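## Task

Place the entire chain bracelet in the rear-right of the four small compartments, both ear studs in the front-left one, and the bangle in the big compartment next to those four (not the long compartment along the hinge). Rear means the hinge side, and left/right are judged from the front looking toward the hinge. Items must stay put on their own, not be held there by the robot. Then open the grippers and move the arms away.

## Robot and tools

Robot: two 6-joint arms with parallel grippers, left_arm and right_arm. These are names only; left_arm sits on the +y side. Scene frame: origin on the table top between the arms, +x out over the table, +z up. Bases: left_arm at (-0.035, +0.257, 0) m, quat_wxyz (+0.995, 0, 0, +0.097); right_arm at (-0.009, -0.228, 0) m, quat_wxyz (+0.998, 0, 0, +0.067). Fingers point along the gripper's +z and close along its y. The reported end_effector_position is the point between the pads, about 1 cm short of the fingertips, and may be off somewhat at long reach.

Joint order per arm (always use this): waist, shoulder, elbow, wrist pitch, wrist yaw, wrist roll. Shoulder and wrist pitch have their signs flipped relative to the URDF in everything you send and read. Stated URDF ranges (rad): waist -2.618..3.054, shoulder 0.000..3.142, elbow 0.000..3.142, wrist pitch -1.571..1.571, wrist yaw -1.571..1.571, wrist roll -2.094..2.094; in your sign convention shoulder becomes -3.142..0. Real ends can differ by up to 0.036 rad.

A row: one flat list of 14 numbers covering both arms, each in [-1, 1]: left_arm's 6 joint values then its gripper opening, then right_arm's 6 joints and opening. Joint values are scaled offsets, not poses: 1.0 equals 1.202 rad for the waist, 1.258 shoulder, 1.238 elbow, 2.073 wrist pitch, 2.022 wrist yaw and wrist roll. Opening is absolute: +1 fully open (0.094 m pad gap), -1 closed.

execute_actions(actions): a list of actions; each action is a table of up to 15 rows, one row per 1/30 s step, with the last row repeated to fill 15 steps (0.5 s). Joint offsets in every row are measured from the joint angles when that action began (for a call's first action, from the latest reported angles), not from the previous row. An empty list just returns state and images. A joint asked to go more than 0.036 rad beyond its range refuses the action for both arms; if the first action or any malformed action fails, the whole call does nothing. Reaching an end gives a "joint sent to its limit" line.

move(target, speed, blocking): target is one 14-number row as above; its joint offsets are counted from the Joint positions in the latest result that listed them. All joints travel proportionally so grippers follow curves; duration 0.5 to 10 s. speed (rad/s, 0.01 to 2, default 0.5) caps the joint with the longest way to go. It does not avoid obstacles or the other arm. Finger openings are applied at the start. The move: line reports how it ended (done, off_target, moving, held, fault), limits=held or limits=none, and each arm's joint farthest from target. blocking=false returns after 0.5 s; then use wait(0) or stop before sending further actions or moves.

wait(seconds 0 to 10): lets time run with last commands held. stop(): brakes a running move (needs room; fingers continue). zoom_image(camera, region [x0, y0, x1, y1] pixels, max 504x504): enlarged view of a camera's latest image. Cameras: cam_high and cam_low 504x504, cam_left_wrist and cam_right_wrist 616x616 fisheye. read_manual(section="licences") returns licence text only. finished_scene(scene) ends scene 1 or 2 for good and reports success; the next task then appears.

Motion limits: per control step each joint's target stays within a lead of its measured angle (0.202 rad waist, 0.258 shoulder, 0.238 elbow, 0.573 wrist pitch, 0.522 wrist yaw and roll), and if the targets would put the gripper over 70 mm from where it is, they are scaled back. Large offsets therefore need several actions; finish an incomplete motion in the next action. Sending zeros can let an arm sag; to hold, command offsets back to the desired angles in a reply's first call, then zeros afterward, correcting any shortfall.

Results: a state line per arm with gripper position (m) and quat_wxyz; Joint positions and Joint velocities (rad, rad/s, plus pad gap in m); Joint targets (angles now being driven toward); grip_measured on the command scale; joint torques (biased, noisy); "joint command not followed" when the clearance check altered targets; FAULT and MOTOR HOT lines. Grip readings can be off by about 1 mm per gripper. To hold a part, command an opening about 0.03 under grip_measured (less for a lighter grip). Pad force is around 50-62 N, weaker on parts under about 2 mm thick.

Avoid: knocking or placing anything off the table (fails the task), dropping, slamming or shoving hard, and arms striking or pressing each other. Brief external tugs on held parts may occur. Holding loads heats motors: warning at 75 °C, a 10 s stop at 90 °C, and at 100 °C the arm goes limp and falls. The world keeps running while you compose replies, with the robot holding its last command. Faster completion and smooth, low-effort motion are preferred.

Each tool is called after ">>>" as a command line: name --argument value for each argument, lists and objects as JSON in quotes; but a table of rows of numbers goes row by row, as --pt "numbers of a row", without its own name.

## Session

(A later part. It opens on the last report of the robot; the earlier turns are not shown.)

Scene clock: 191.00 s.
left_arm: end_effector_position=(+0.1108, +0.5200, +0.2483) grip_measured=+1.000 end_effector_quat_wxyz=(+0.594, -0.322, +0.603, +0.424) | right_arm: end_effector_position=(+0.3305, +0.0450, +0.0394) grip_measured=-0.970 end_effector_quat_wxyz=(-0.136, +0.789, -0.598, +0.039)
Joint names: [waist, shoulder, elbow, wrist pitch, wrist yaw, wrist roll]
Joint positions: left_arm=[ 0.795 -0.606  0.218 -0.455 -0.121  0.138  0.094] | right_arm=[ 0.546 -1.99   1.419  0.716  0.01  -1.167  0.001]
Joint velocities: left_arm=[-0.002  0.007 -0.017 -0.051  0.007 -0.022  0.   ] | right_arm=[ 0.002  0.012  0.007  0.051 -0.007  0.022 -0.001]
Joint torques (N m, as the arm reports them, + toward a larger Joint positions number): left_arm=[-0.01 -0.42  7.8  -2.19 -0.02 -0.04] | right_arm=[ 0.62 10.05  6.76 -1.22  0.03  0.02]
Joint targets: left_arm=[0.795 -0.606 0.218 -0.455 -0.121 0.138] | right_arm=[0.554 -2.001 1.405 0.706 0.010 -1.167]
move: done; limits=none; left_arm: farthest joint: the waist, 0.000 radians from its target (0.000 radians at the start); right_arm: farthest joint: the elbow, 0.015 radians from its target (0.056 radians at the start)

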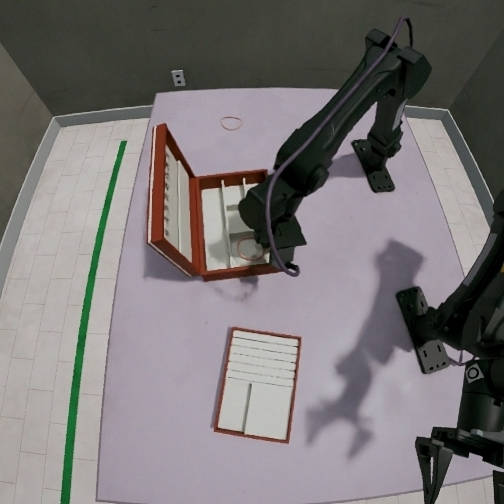

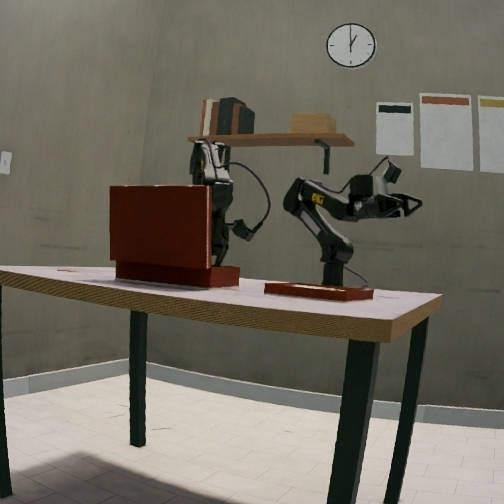

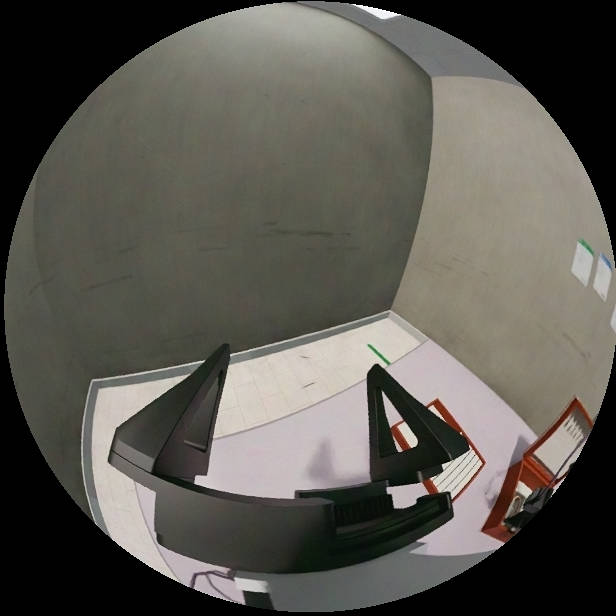

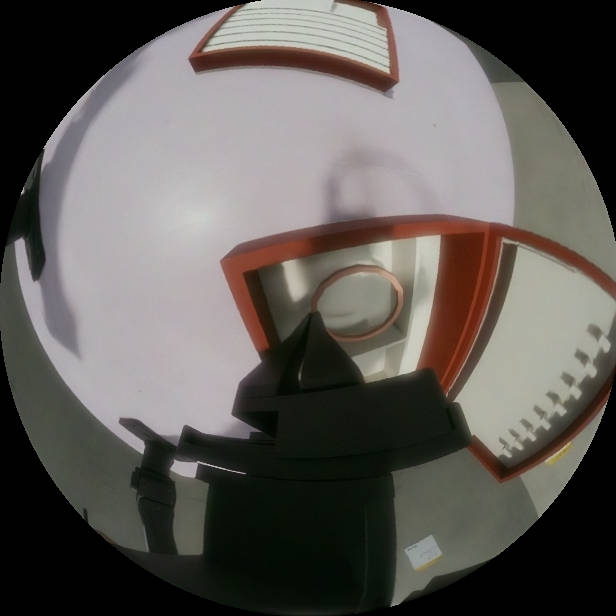

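>>> move --target '[0,0,0,0,0,0,1,0,-0.028,-0.01,-0.012,0,0,-1]' --speed 0.06

>>> execute_actions --actions '[[[0,0,0,0,0,0,1,0,0,0,0,0,0,-0.82]]]'

>>> move --target '[0,0,0,0,0,0,1,0,0.08,0.2,0.16,0,0,-0.82]' --speed 0.3

Scene clock: 196.30 s.
left_arm: end_effector_position=(+0.1108, +0.5200, +0.2483) grip_measured=+1.000 end_effector_quat_wxyz=(+0.594, -0.322, +0.603, +0.424) | right_arm: end_effector_position=(+0.3317, +0.0459, +0.0304) grip_measured=-0.970 end_effector_quat_wxyz=(-0.131, +0.790, -0.598, +0.038)
Joint names: [waist, shoulder, elbow, wrist pitch, wrist yaw, wrist roll]
Joint positions: left_arm=[ 0.795 -0.606  0.218 -0.455 -0.121  0.138  0.094] | right_arm=[ 0.546 -2.014  1.419  0.702  0.01  -1.167  0.001]
Joint velocities: left_arm=[-0.007  0.012 -0.002  0.051 -0.007 -0.022  0.   ] | right_arm=[-0.007  0.002  0.007 -0.051 -0.051 -0.037 -0.   ]
Joint torques (N m, as the arm reports them, + toward a larger Joint positions number): left_arm=[-0.02 -0.43  7.87 -2.19  0.   -0.02] | right_arm=[-0.02 10.35  6.92 -1.23  0.05 -0.03]
Joint targets: left_arm=[0.795 -0.606 0.218 -0.455 -0.121 0.138] | right_arm=[0.546 -2.025 1.407 0.691 0.010 -1.167]
move: done; limits=none; left_arm: farthest joint: the waist, 0.000 radians from its target (0.000 radians at the start); right_arm: farthest joint: the shoulder, 0.012 radians from its target (0.036 radians at the start)

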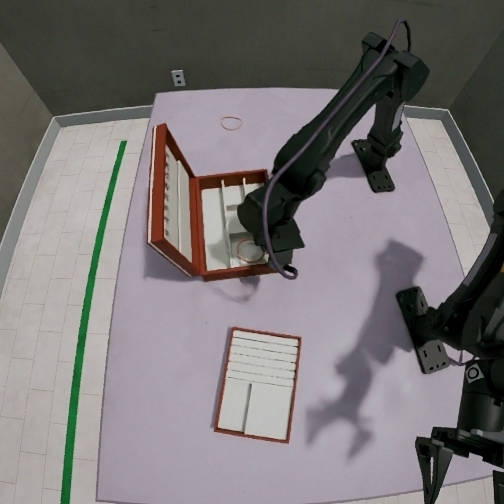

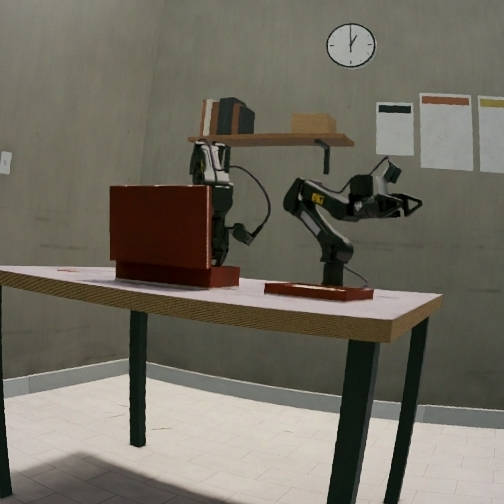

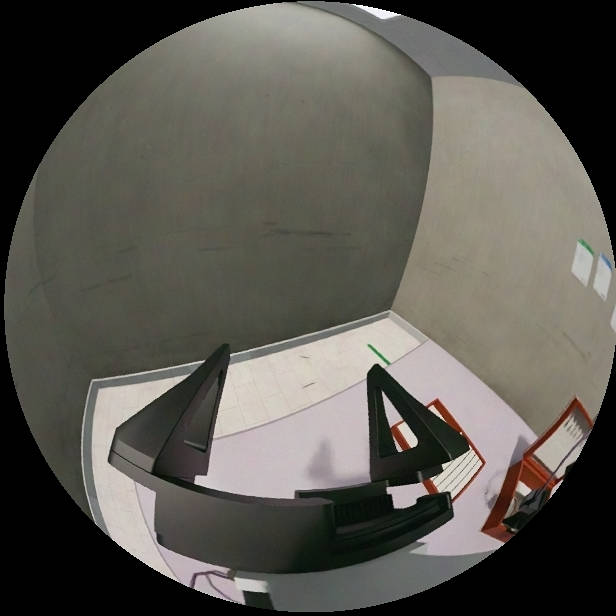

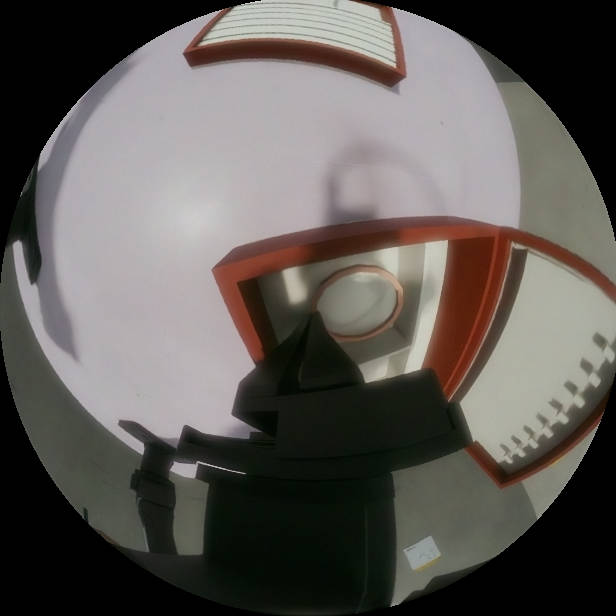

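Scene clock: 196.80 s.
left_arm: end_effector_position=(+0.1108, +0.5200, +0.2483) grip_measured=+1.000 end_effector_quat_wxyz=(+0.594, -0.322, +0.603, +0.424) | right_arm: end_effector_position=(+0.3317, +0.0459, +0.0304) grip_measured=-0.823 end_effector_quat_wxyz=(-0.131, +0.790, -0.598, +0.038)
Joint names: [waist, shoulder, elbow, wrist pitch, wrist yaw, wrist roll]
Joint positions: left_arm=[ 0.795 -0.606  0.218 -0.455 -0.121  0.138  0.094] | right_arm=[ 0.546 -2.014  1.419  0.702  0.01  -1.167  0.008]
Joint velocities: left_arm=[-0.007  0.007 -0.012 -0.007  0.081  0.051  0.   ] | right_arm=[-0.002  0.002 -0.007  0.037  0.037  0.037  0.001]
Joint torques (N m, as the arm reports them, + toward a larger Joint positions number): left_arm=[-0.04 -0.44  7.86 -2.19 -0.02 -0.03] | right_arm=[ 0.04 11.22  7.99 -1.06  0.03 -0.01]
Joint targets: left_arm=[0.795 -0.606 0.218 -0.455 -0.121 0.138] | right_arm=[0.546 -2.014 1.419 0.702 0.010 -1.167]

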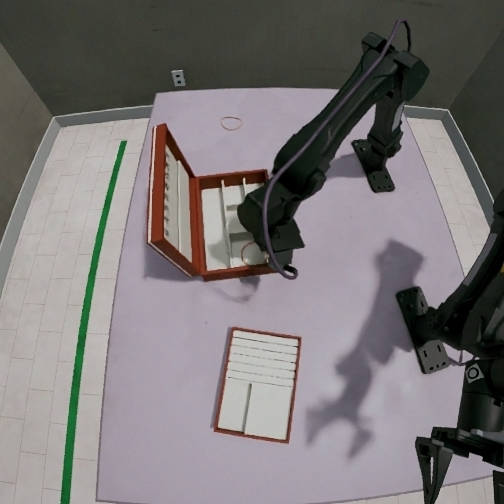

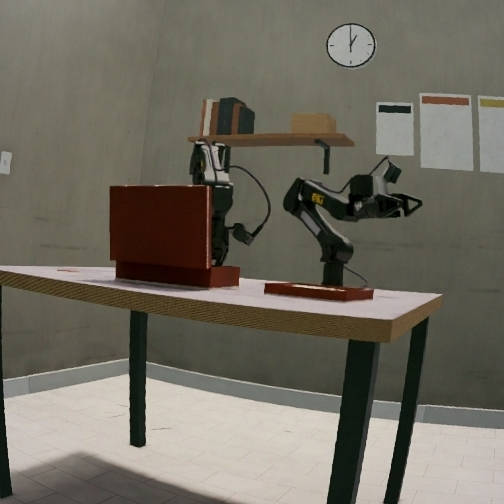

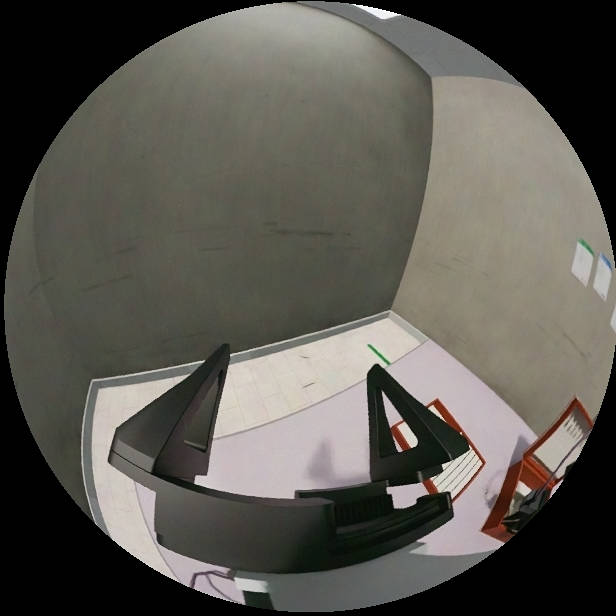

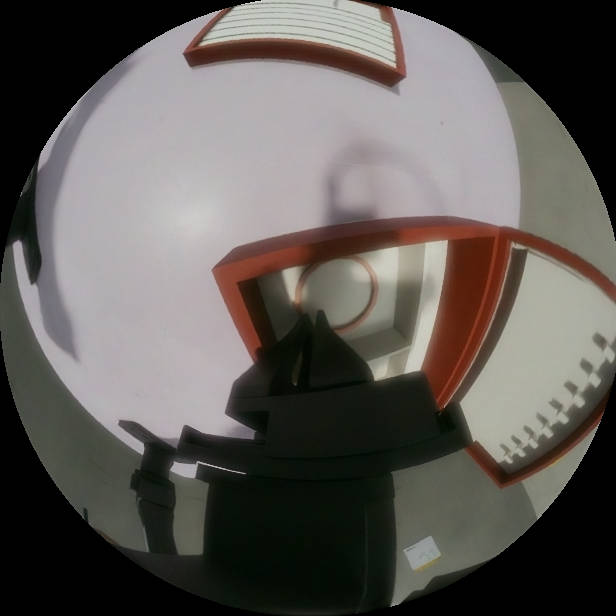

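Scene clock: 198.57 s.
left_arm: end_effector_position=(+0.1108, +0.5200, +0.2483) grip_measured=+1.000 end_effector_quat_wxyz=(+0.594, -0.322, +0.603, +0.424) | right_arm: end_effector_position=(+0.3286, +0.0434, +0.1196) grip_measured=-0.823 end_effector_quat_wxyz=(-0.137, +0.789, -0.598, +0.039)
Joint names: [waist, shoulder, elbow, wrist pitch, wrist yaw, wrist roll]
Joint positions: left_arm=[ 0.795 -0.606  0.218 -0.455 -0.121  0.138  0.094] | right_arm=[ 0.546 -1.922  1.649  1.012  0.01  -1.167  0.008]
Joint velocities: left_arm=[ 0.012  0.012 -0.007  0.007 -0.081  0.022  0.   ] | right_arm=[-0.012 -0.017  0.002  0.022 -0.007 -0.081  0.002]
Joint torques (N m, as the arm reports them, + toward a larger Joint positions number): left_arm=[ 0.   -0.43  7.85 -2.18 -0.01 -0.01] | right_arm=[-0.01 11.6  10.07 -0.85  0.06 -0.03]
Joint targets: left_arm=[0.795 -0.606 0.218 -0.455 -0.121 0.138] | right_arm=[0.546 -1.913 1.666 1.033 0.010 -1.167]
move: off_target (right_arm); limits=none; left_arm: farthest joint: the waist, 0.000 radians from its target (0.000 radians at the start); right_arm: farthest joint: the wrist pitch, 0.022 radians from its target (0.332 radians at the start)

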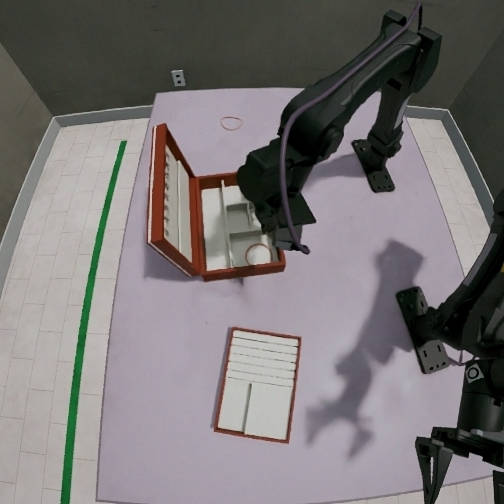

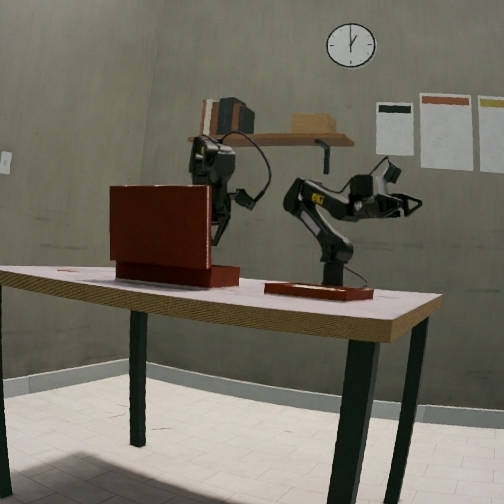

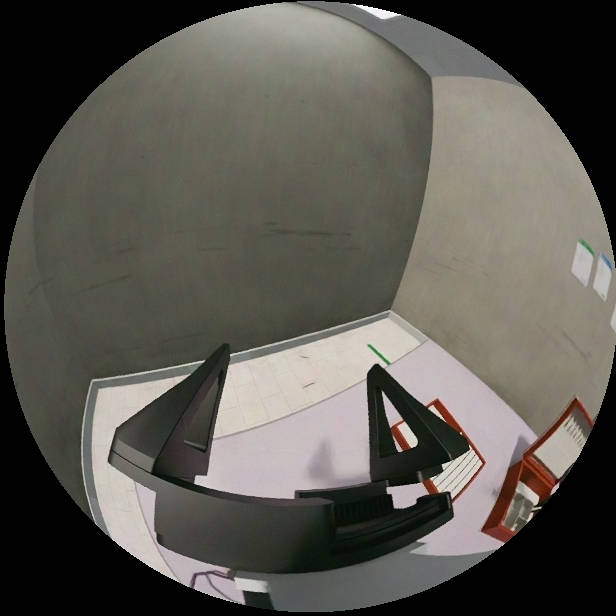

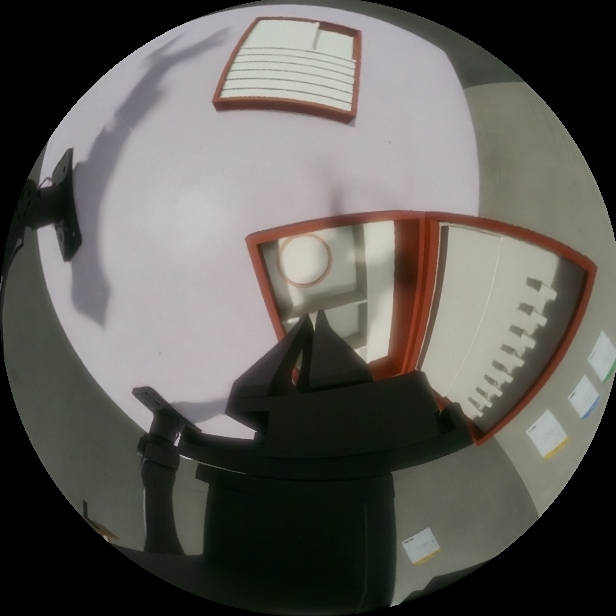

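>>> move --target '[0,0,0,0,0,0,1,-0.895,0,0,0,0,0,-0.65]' --speed 0.6

>>> move --target '[0,0,0,0,0,0,1,0,-0.078,-0.13,-0.125,0,0.58,-0.65]' --speed 0.7

>>> zoom_image --camera "cam_right_wrist" --region '[210,180,430,400]'

Scene clock: 205.27 s.
left_arm: end_effector_position=(+0.1108, +0.5200, +0.2483) grip_measured=+1.000 end_effector_quat_wxyz=(+0.594, -0.322, +0.603, +0.424) | right_arm: end_effector_position=(+0.3888, -0.3988, +0.1196) grip_measured=-0.653 end_effector_quat_wxyz=(+0.095, -0.368, +0.919, -0.105)
Joint names: [waist, shoulder, elbow, wrist pitch, wrist yaw, wrist roll]
Joint positions: left_arm=[ 0.795 -0.606  0.218 -0.455 -0.121  0.138  0.094] | right_arm=[-0.536 -1.922  1.649  1.012  0.014 -1.167  0.016]
Joint velocities: left_arm=[ 0.002 -0.002 -0.017 -0.022 -0.007  0.022  0.   ] | right_arm=[-0.027  0.012  0.012  0.051 -0.022  0.095 -0.   ]
Joint torques (N m, as the arm reports them, + toward a larger Joint positions number): left_arm=[ 0.01 -0.4   7.85 -2.17  0.01 -0.02] | right_arm=[ 0.42 10.68  8.44 -1.13  0.01  0.01]
Joint targets: left_arm=[0.795 -0.606 0.218 -0.455 -0.121 0.138] | right_arm=[-0.530 -1.922 1.649 1.012 0.010 -1.167]
move: done; limits=none; left_arm: farthest joint: the waist, 0.000 radians from its target (0.000 radians at the start); right_arm: farthest joint: the waist, 0.006 radians from its target (1.076 radians at the start)

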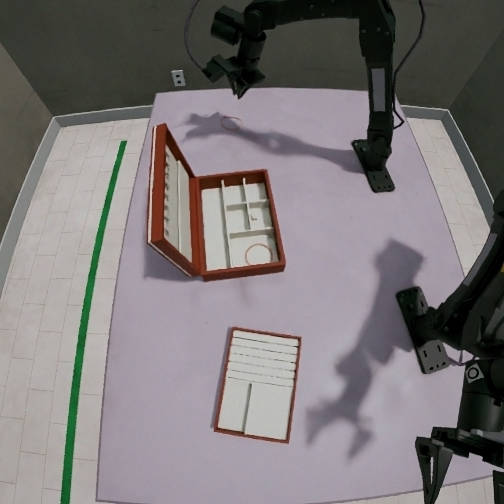

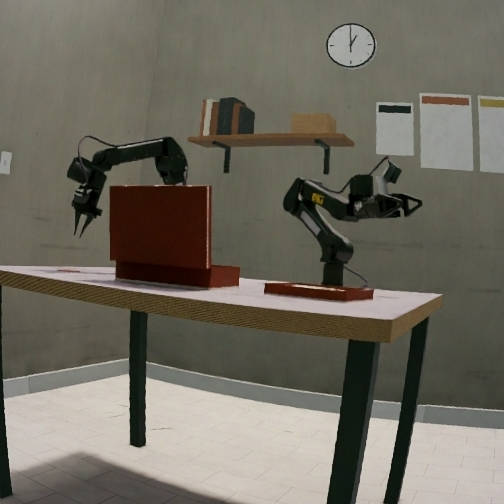

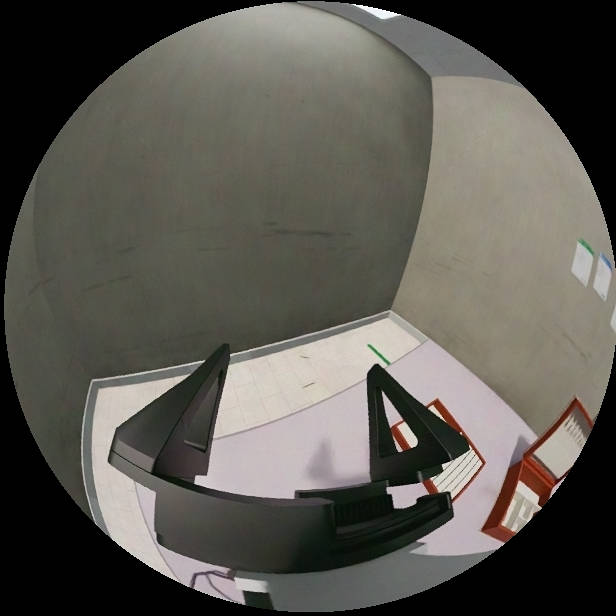

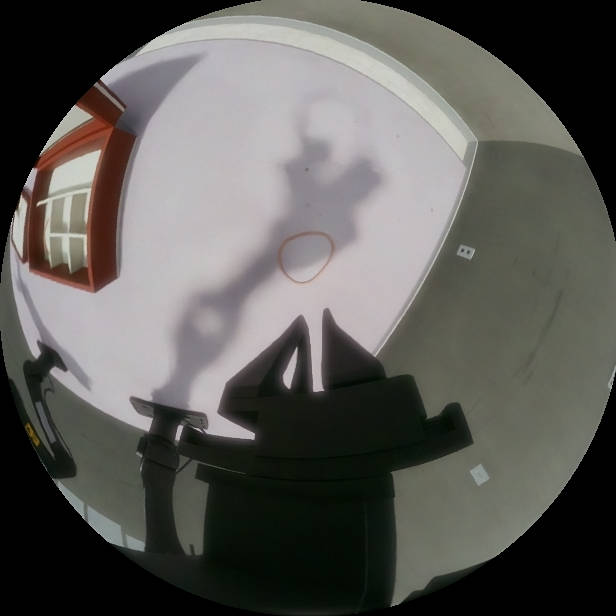

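Scene clock: 207.80 s.
left_arm: end_effector_position=(+0.1108, +0.5200, +0.2483) grip_measured=+1.000 end_effector_quat_wxyz=(+0.594, -0.322, +0.603, +0.424) | right_arm: end_effector_position=(+0.4039, -0.4052, +0.0543) grip_measured=-0.653 end_effector_quat_wxyz=(+0.146, +0.197, +0.969, -0.037)
Joint names: [waist, shoulder, elbow, wrist pitch, wrist yaw, wrist roll]
Joint positions: left_arm=[ 0.795 -0.606  0.218 -0.455 -0.121  0.138  0.094] | right_arm=[-0.536 -2.009  1.503  0.763  0.014 -0.004  0.016]
Joint velocities: left_arm=[ 0.017 -0.002  0.002  0.037  0.051 -0.007  0.   ] | right_arm=[ 0.002 -0.002  0.002  0.007  0.095  0.022 -0.001]
Joint torques (N m, as the arm reports them, + toward a larger Joint positions number): left_arm=[-0.04 -0.41  7.84 -2.18  0.    0.  ] | right_arm=[-0.05 10.33  6.86 -1.29  0.05  0.05]
Joint targets: left_arm=[0.795 -0.606 0.218 -0.455 -0.121 0.138] | right_arm=[-0.536 -2.021 1.488 0.753 0.014 0.005]
move: done; limits=none; left_arm: farthest joint: the waist, 0.000 radians from its target (0.000 radians at the start); right_arm: farthest joint: the elbow, 0.015 radians from its target (0.161 radians at the start)

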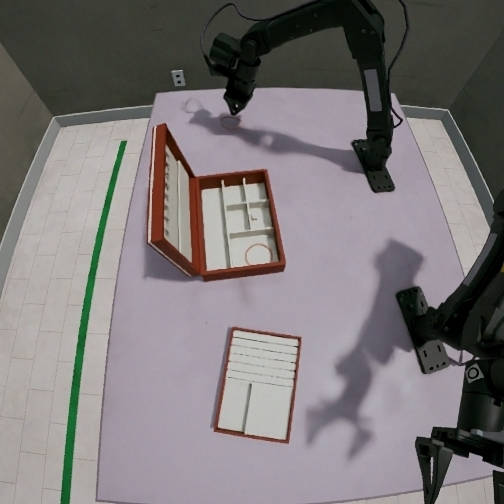

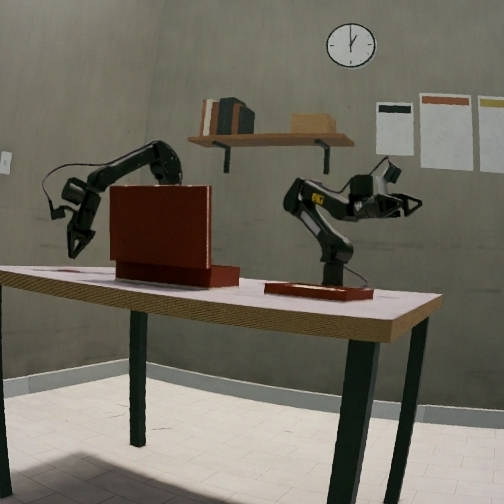

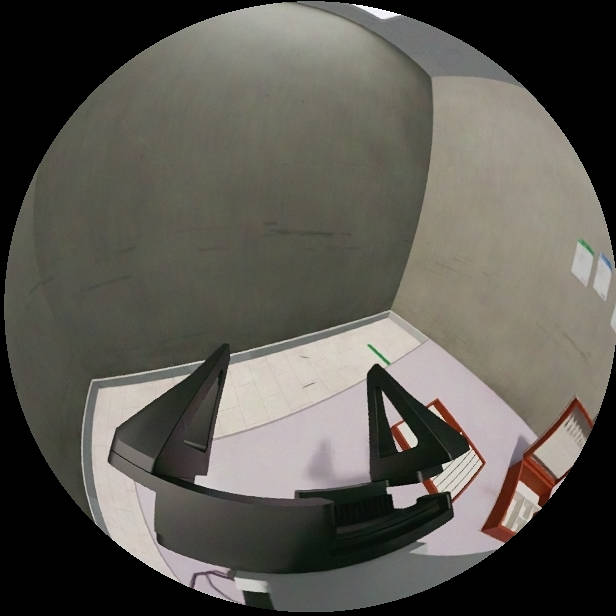

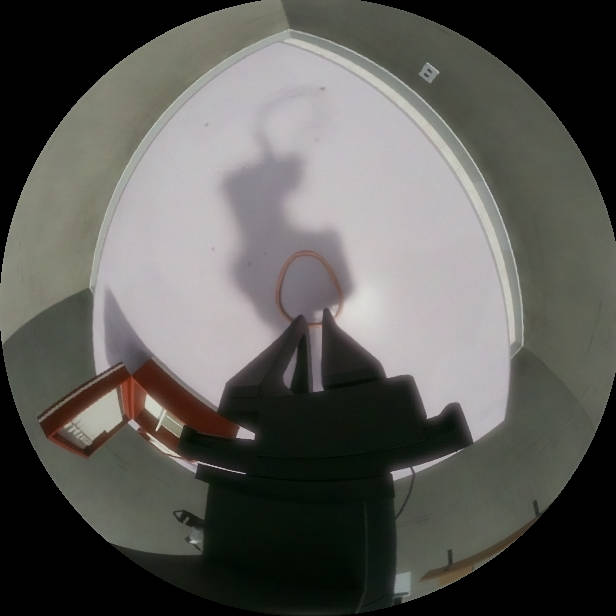

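Region (210, 180, 430, 400) of cam_right_wrist's 616x616 image, scaled by 2.291, with more detail than that image has.

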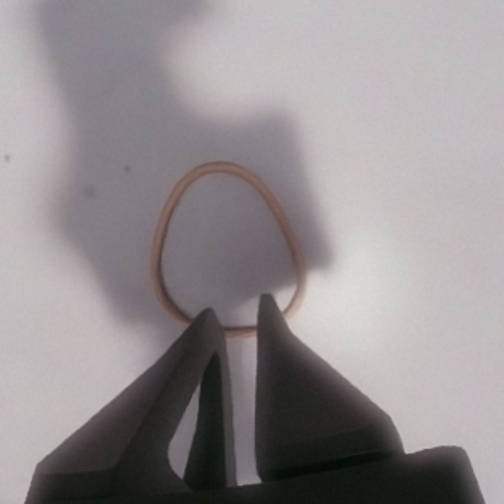

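>>> move --target '[0,0,0,0,0,0,1,-0.05,-0.082,0.03,-0.04,0,0,-0.65]' --speed 0.15

>>> zoom_image --camera "cam_right_wrist" --region '[210,180,430,400]'

Scene clock: 213.50 s.
left_arm: end_effector_position=(+0.1108, +0.5200, +0.2483) grip_measured=+1.000 end_effector_quat_wxyz=(+0.594, -0.322, +0.603, +0.424) | right_arm: end_effector_position=(+0.4069, -0.4332, +0.0247) grip_measured=-0.653 end_effector_quat_wxyz=(+0.143, +0.223, +0.963, -0.041)
Joint names: [waist, shoulder, elbow, wrist pitch, wrist yaw, wrist roll]
Joint positions: left_arm=[ 0.795 -0.606  0.218 -0.455 -0.121  0.138  0.094] | right_arm=[-0.589 -2.099  1.517  0.69   0.014 -0.004  0.016]
Joint velocities: left_arm=[ 0.002 -0.007  0.017  0.007 -0.007 -0.037  0.   ] | right_arm=[ 0.007 -0.012 -0.007  0.037 -0.051  0.022  0.   ]
Joint torques (N m, as the arm reports them, + toward a larger Joint positions number): left_arm=[-0.02 -0.46  7.82 -2.19 -0.02 -0.02] | right_arm=[-0.56 10.97 10.31 -1.26  0.05 -0.03]
Joint targets: left_arm=[0.795 -0.606 0.218 -0.455 -0.121 0.138] | right_arm=[-0.595 -2.112 1.540 0.680 0.014 -0.004]
move: off_target (right_arm); limits=none; left_arm: farthest joint: the waist, 0.000 radians from its target (0.000 radians at the start); right_arm: farthest joint: the elbow, 0.023 radians from its target (0.037 radians at the start)

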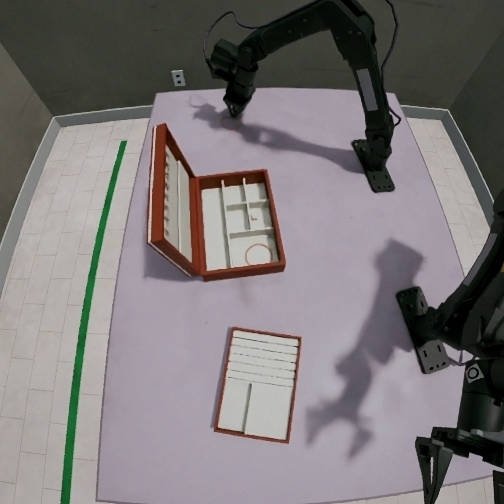

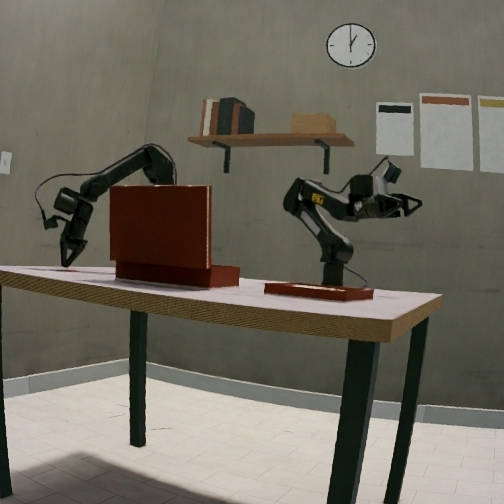

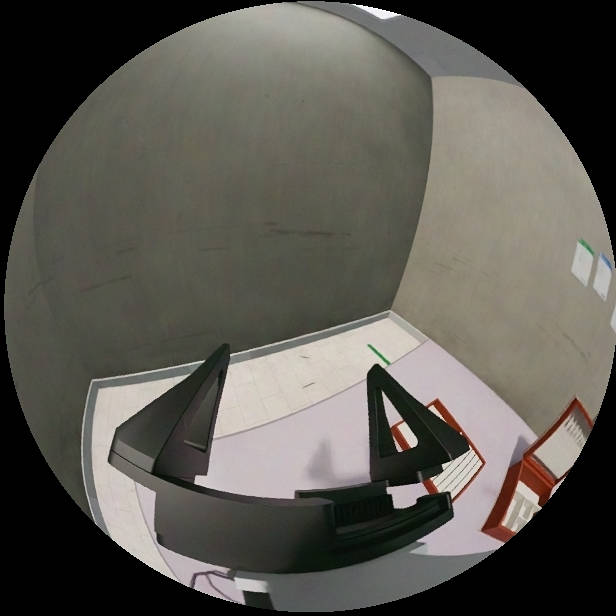

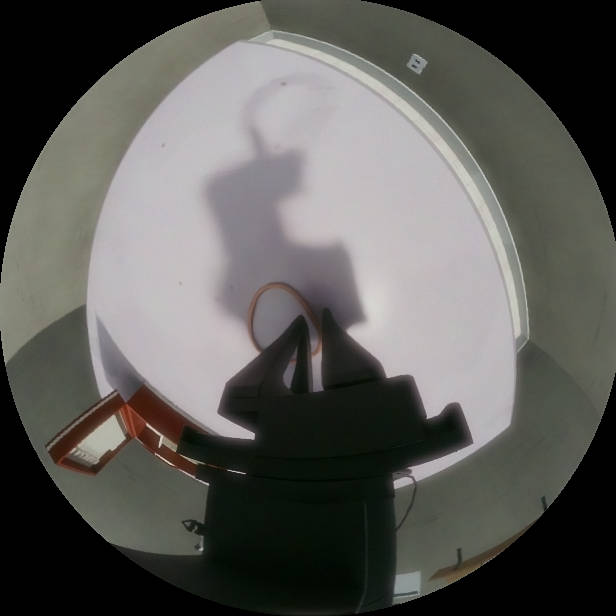

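Region (210, 180, 430, 400) of cam_right_wrist's 616x616 image, scaled by 2.291, with more detail than that image has.

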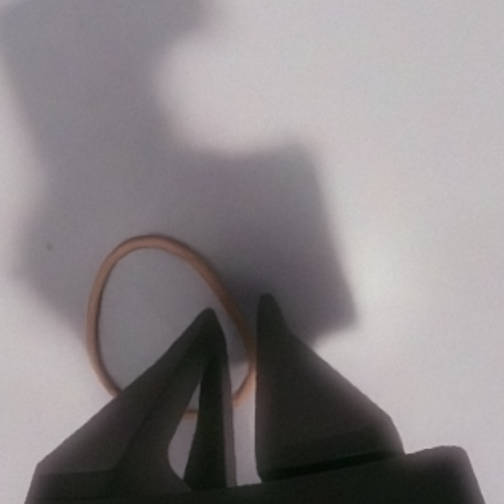

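>>> move --target '[0,0,0,0,0,0,1,0,-0.012,-0.036,0,0,0,-0.55]' --speed 0.07

>>> zoom_image --camera "cam_right_wrist" --region '[210,180,430,400]'

Scene clock: 217.43 s.
left_arm: end_effector_position=(+0.1108, +0.5200, +0.2483) grip_measured=+1.000 end_effector_quat_wxyz=(+0.594, -0.322, +0.603, +0.424) | right_arm: end_effector_position=(+0.4004, -0.4301, +0.0177) grip_measured=-0.553 end_effector_quat_wxyz=(+0.133, +0.223, +0.965, -0.038)
Joint names: [waist, shoulder, elbow, wrist pitch, wrist yaw, wrist roll]
Joint positions: left_arm=[ 0.795 -0.606  0.218 -0.455 -0.121  0.138  0.094] | right_arm=[-0.589 -2.099  1.494  0.689  0.014 -0.004  0.021]
Joint velocities: left_arm=[-0.022  0.002 -0.007 -0.007 -0.007 -0.051  0.   ] | right_arm=[-0.022  0.022 -0.007 -0.037  0.022  0.037  0.   ]
Joint torques (N m, as the arm reports them, + toward a larger Joint positions number): left_arm=[-0.03 -0.45  7.87 -2.2  -0.02 -0.02] | right_arm=[-0.03 10.7   5.97 -1.09  0.02 -0.04]
Joint targets: left_arm=[0.795 -0.606 0.218 -0.455 -0.121 0.138] | right_arm=[-0.589 -2.114 1.472 0.690 0.014 -0.004]
move: off_target (right_arm); limits=none; left_arm: farthest joint: the waist, 0.000 radians from its target (0.000 radians at the start); right_arm: farthest joint: the elbow, 0.021 radians from its target (0.045 radians at the start)

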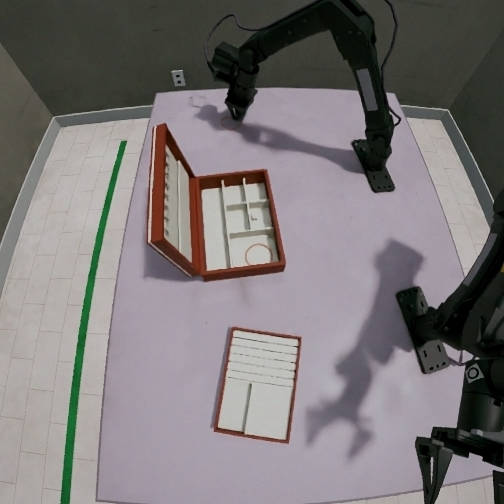

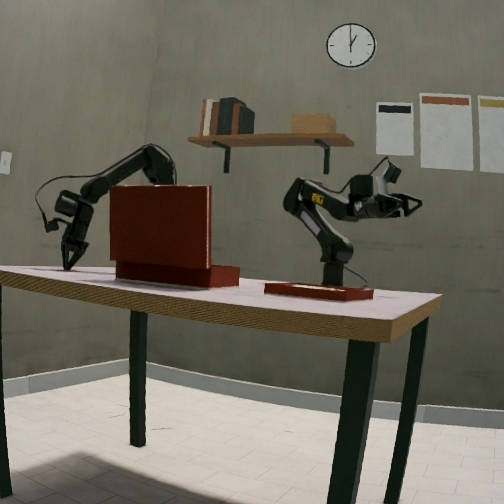

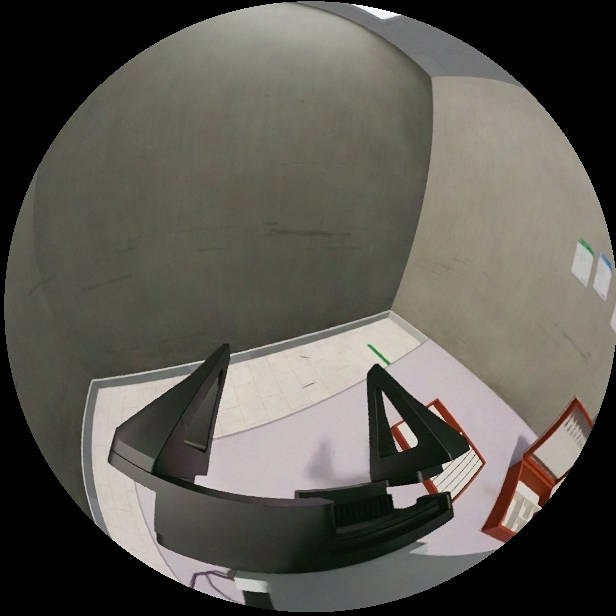

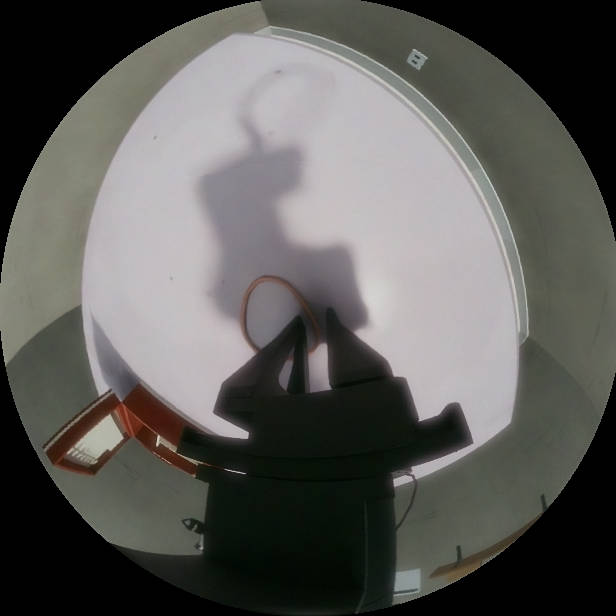

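Region (210, 180, 430, 400) of cam_right_wrist's 616x616 image, scaled by 2.291, with more detail than that image has.

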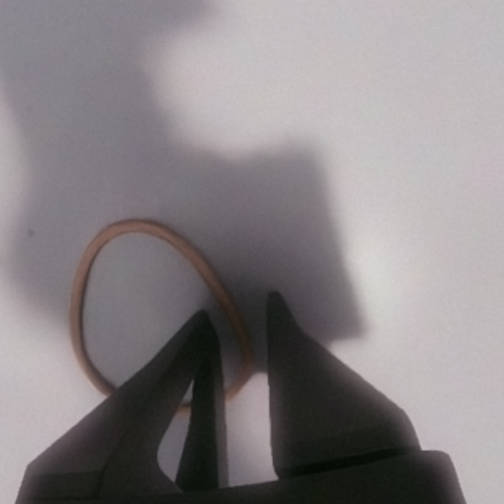

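>>> execute_actions --actions '[[[0,0,0,0,0,0,1,0,-0.022,-0.012,0,0,0,-0.7]],[[0,0,0,0,0,0,1,0,-0.022,-0.012,0,0,0,-0.84]],[[0,0,0,0,0,0,1,0,-0.02,-0.012,0,0,0,-0.93]],[[0,0,0,0,0,0,1,0,-0.02,-0.012,0,0,0,-1]]]'

>>> move --target '[0,0,0,0,0,0,1,0,0.21,0.33,0.32,0,0,-1]' --speed 0.3

Scene clock: 222.17 s.
left_arm: end_effector_position=(+0.1108, +0.5200, +0.2483) grip_measured=+1.000 end_effector_quat_wxyz=(+0.594, -0.322, +0.603, +0.424) | right_arm: end_effector_position=(+0.4012, -0.4287, +0.0174) grip_measured=-0.975 end_effector_quat_wxyz=(+0.134, +0.222, +0.965, -0.034)
Joint names: [waist, shoulder, elbow, wrist pitch, wrist yaw, wrist roll]
Joint positions: left_arm=[ 0.795 -0.606  0.218 -0.455 -0.121  0.138  0.094] | right_arm=[-0.589 -2.099  1.494  0.688  0.006 -0.004  0.001]
Joint velocities: left_arm=[-0.012 -0.002  0.002 -0.007 -0.022  0.022  0.   ] | right_arm=[-0.002 -0.012  0.002 -0.022  0.081 -0.022  0.   ]
Joint torques (N m, as the arm reports them, + toward a larger Joint positions number): left_arm=[-0.03 -0.42  7.9  -2.19  0.   -0.02] | right_arm=[-0.02  9.81  6.61 -1.07  0.02 -0.03]
Joint targets: left_arm=[0.795 -0.606 0.218 -0.455 -0.121 0.138] | right_arm=[-0.589 -2.125 1.479 0.688 0.006 -0.004]

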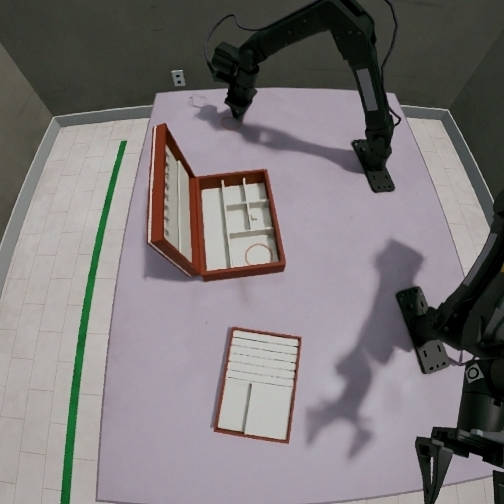

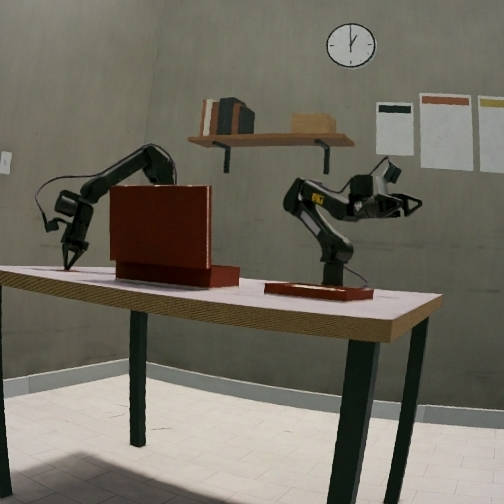

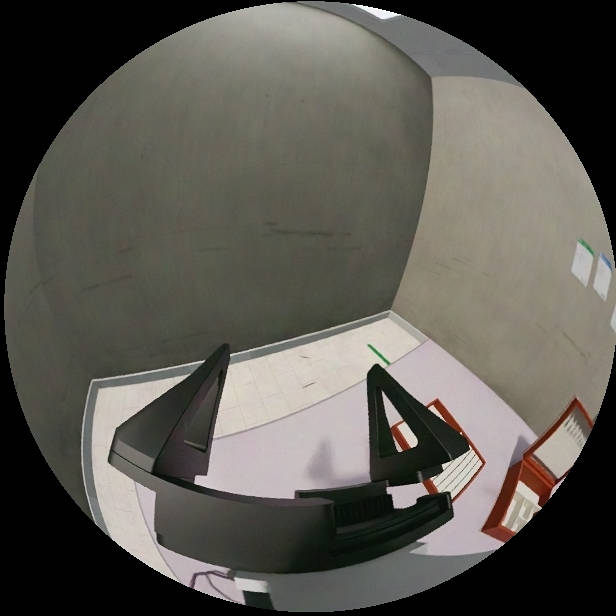

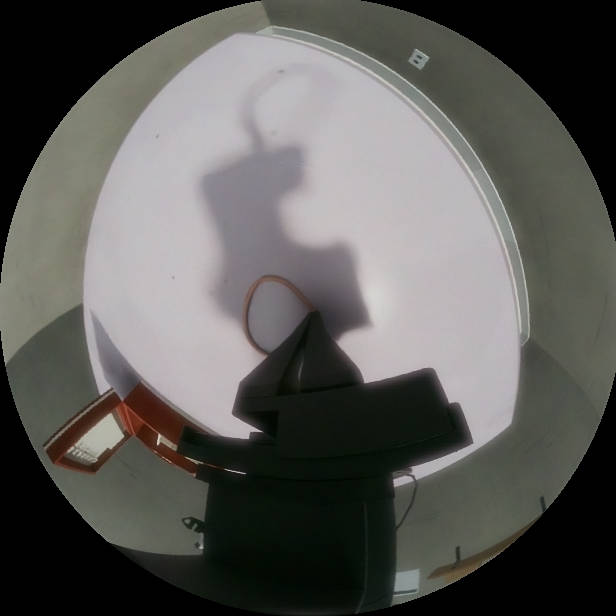

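Scene clock: 225.07 s.
left_arm: end_effector_position=(+0.1108, +0.5200, +0.2483) grip_measured=+1.000 end_effector_quat_wxyz=(+0.594, -0.322, +0.603, +0.424) | right_arm: end_effector_position=(+0.3523, -0.4047, +0.2034) grip_measured=-0.987 end_effector_quat_wxyz=(+0.134, +0.222, +0.965, -0.034)
Joint names: [waist, shoulder, elbow, wrist pitch, wrist yaw, wrist roll]
Joint positions: left_arm=[ 0.795 -0.606  0.218 -0.455 -0.121  0.138  0.094] | right_arm=[-0.589 -1.845  1.884  1.332  0.006 -0.004  0.001]
Joint velocities: left_arm=[ 0.002  0.007 -0.017  0.007 -0.007 -0.007  0.   ] | right_arm=[-0.007  0.017 -0.007  0.022  0.066 -0.007  0.001]
Joint torques (N m, as the arm reports them, + toward a larger Joint positions number): left_arm=[-0.03 -0.4   7.82 -2.18 -0.02 -0.01] | right_arm=[ 0.04 10.58  9.8  -0.85  0.03 -0.01]
Joint targets: left_arm=[0.795 -0.606 0.218 -0.455 -0.121 0.138] | right_arm=[-0.589 -1.835 1.902 1.351 0.006 -0.004]
move: done; limits=none; left_arm: farthest joint: the waist, 0.000 radians from its target (0.000 radians at the start); right_arm: farthest joint: the wrist pitch, 0.019 radians from its target (0.663 radians at the start)

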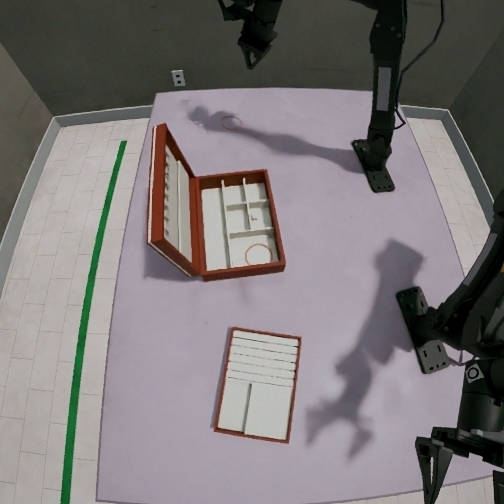

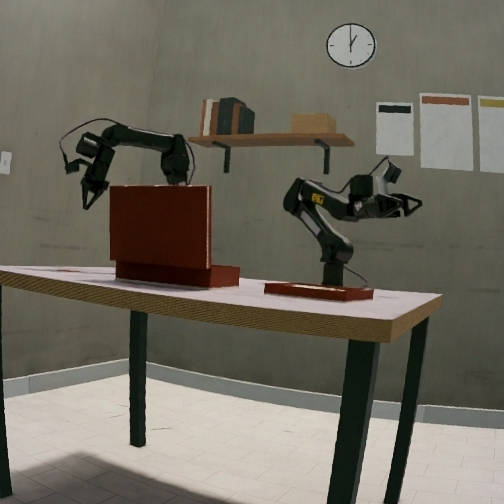

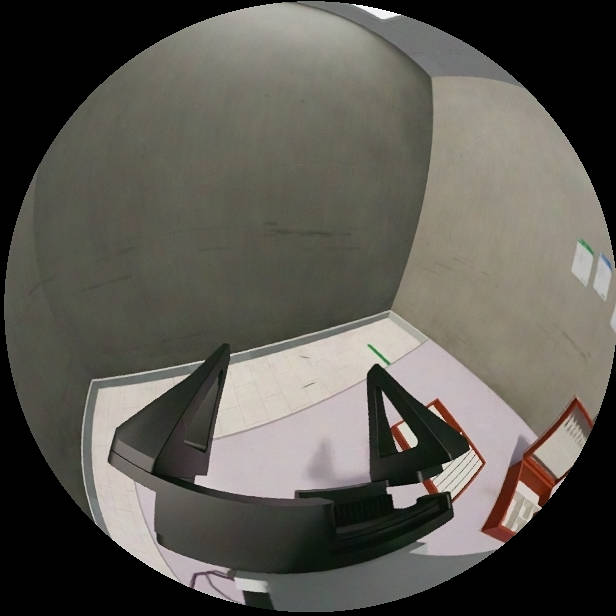

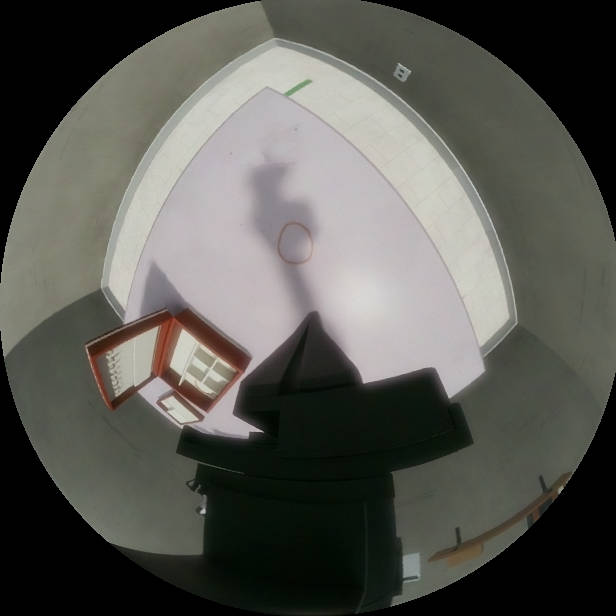

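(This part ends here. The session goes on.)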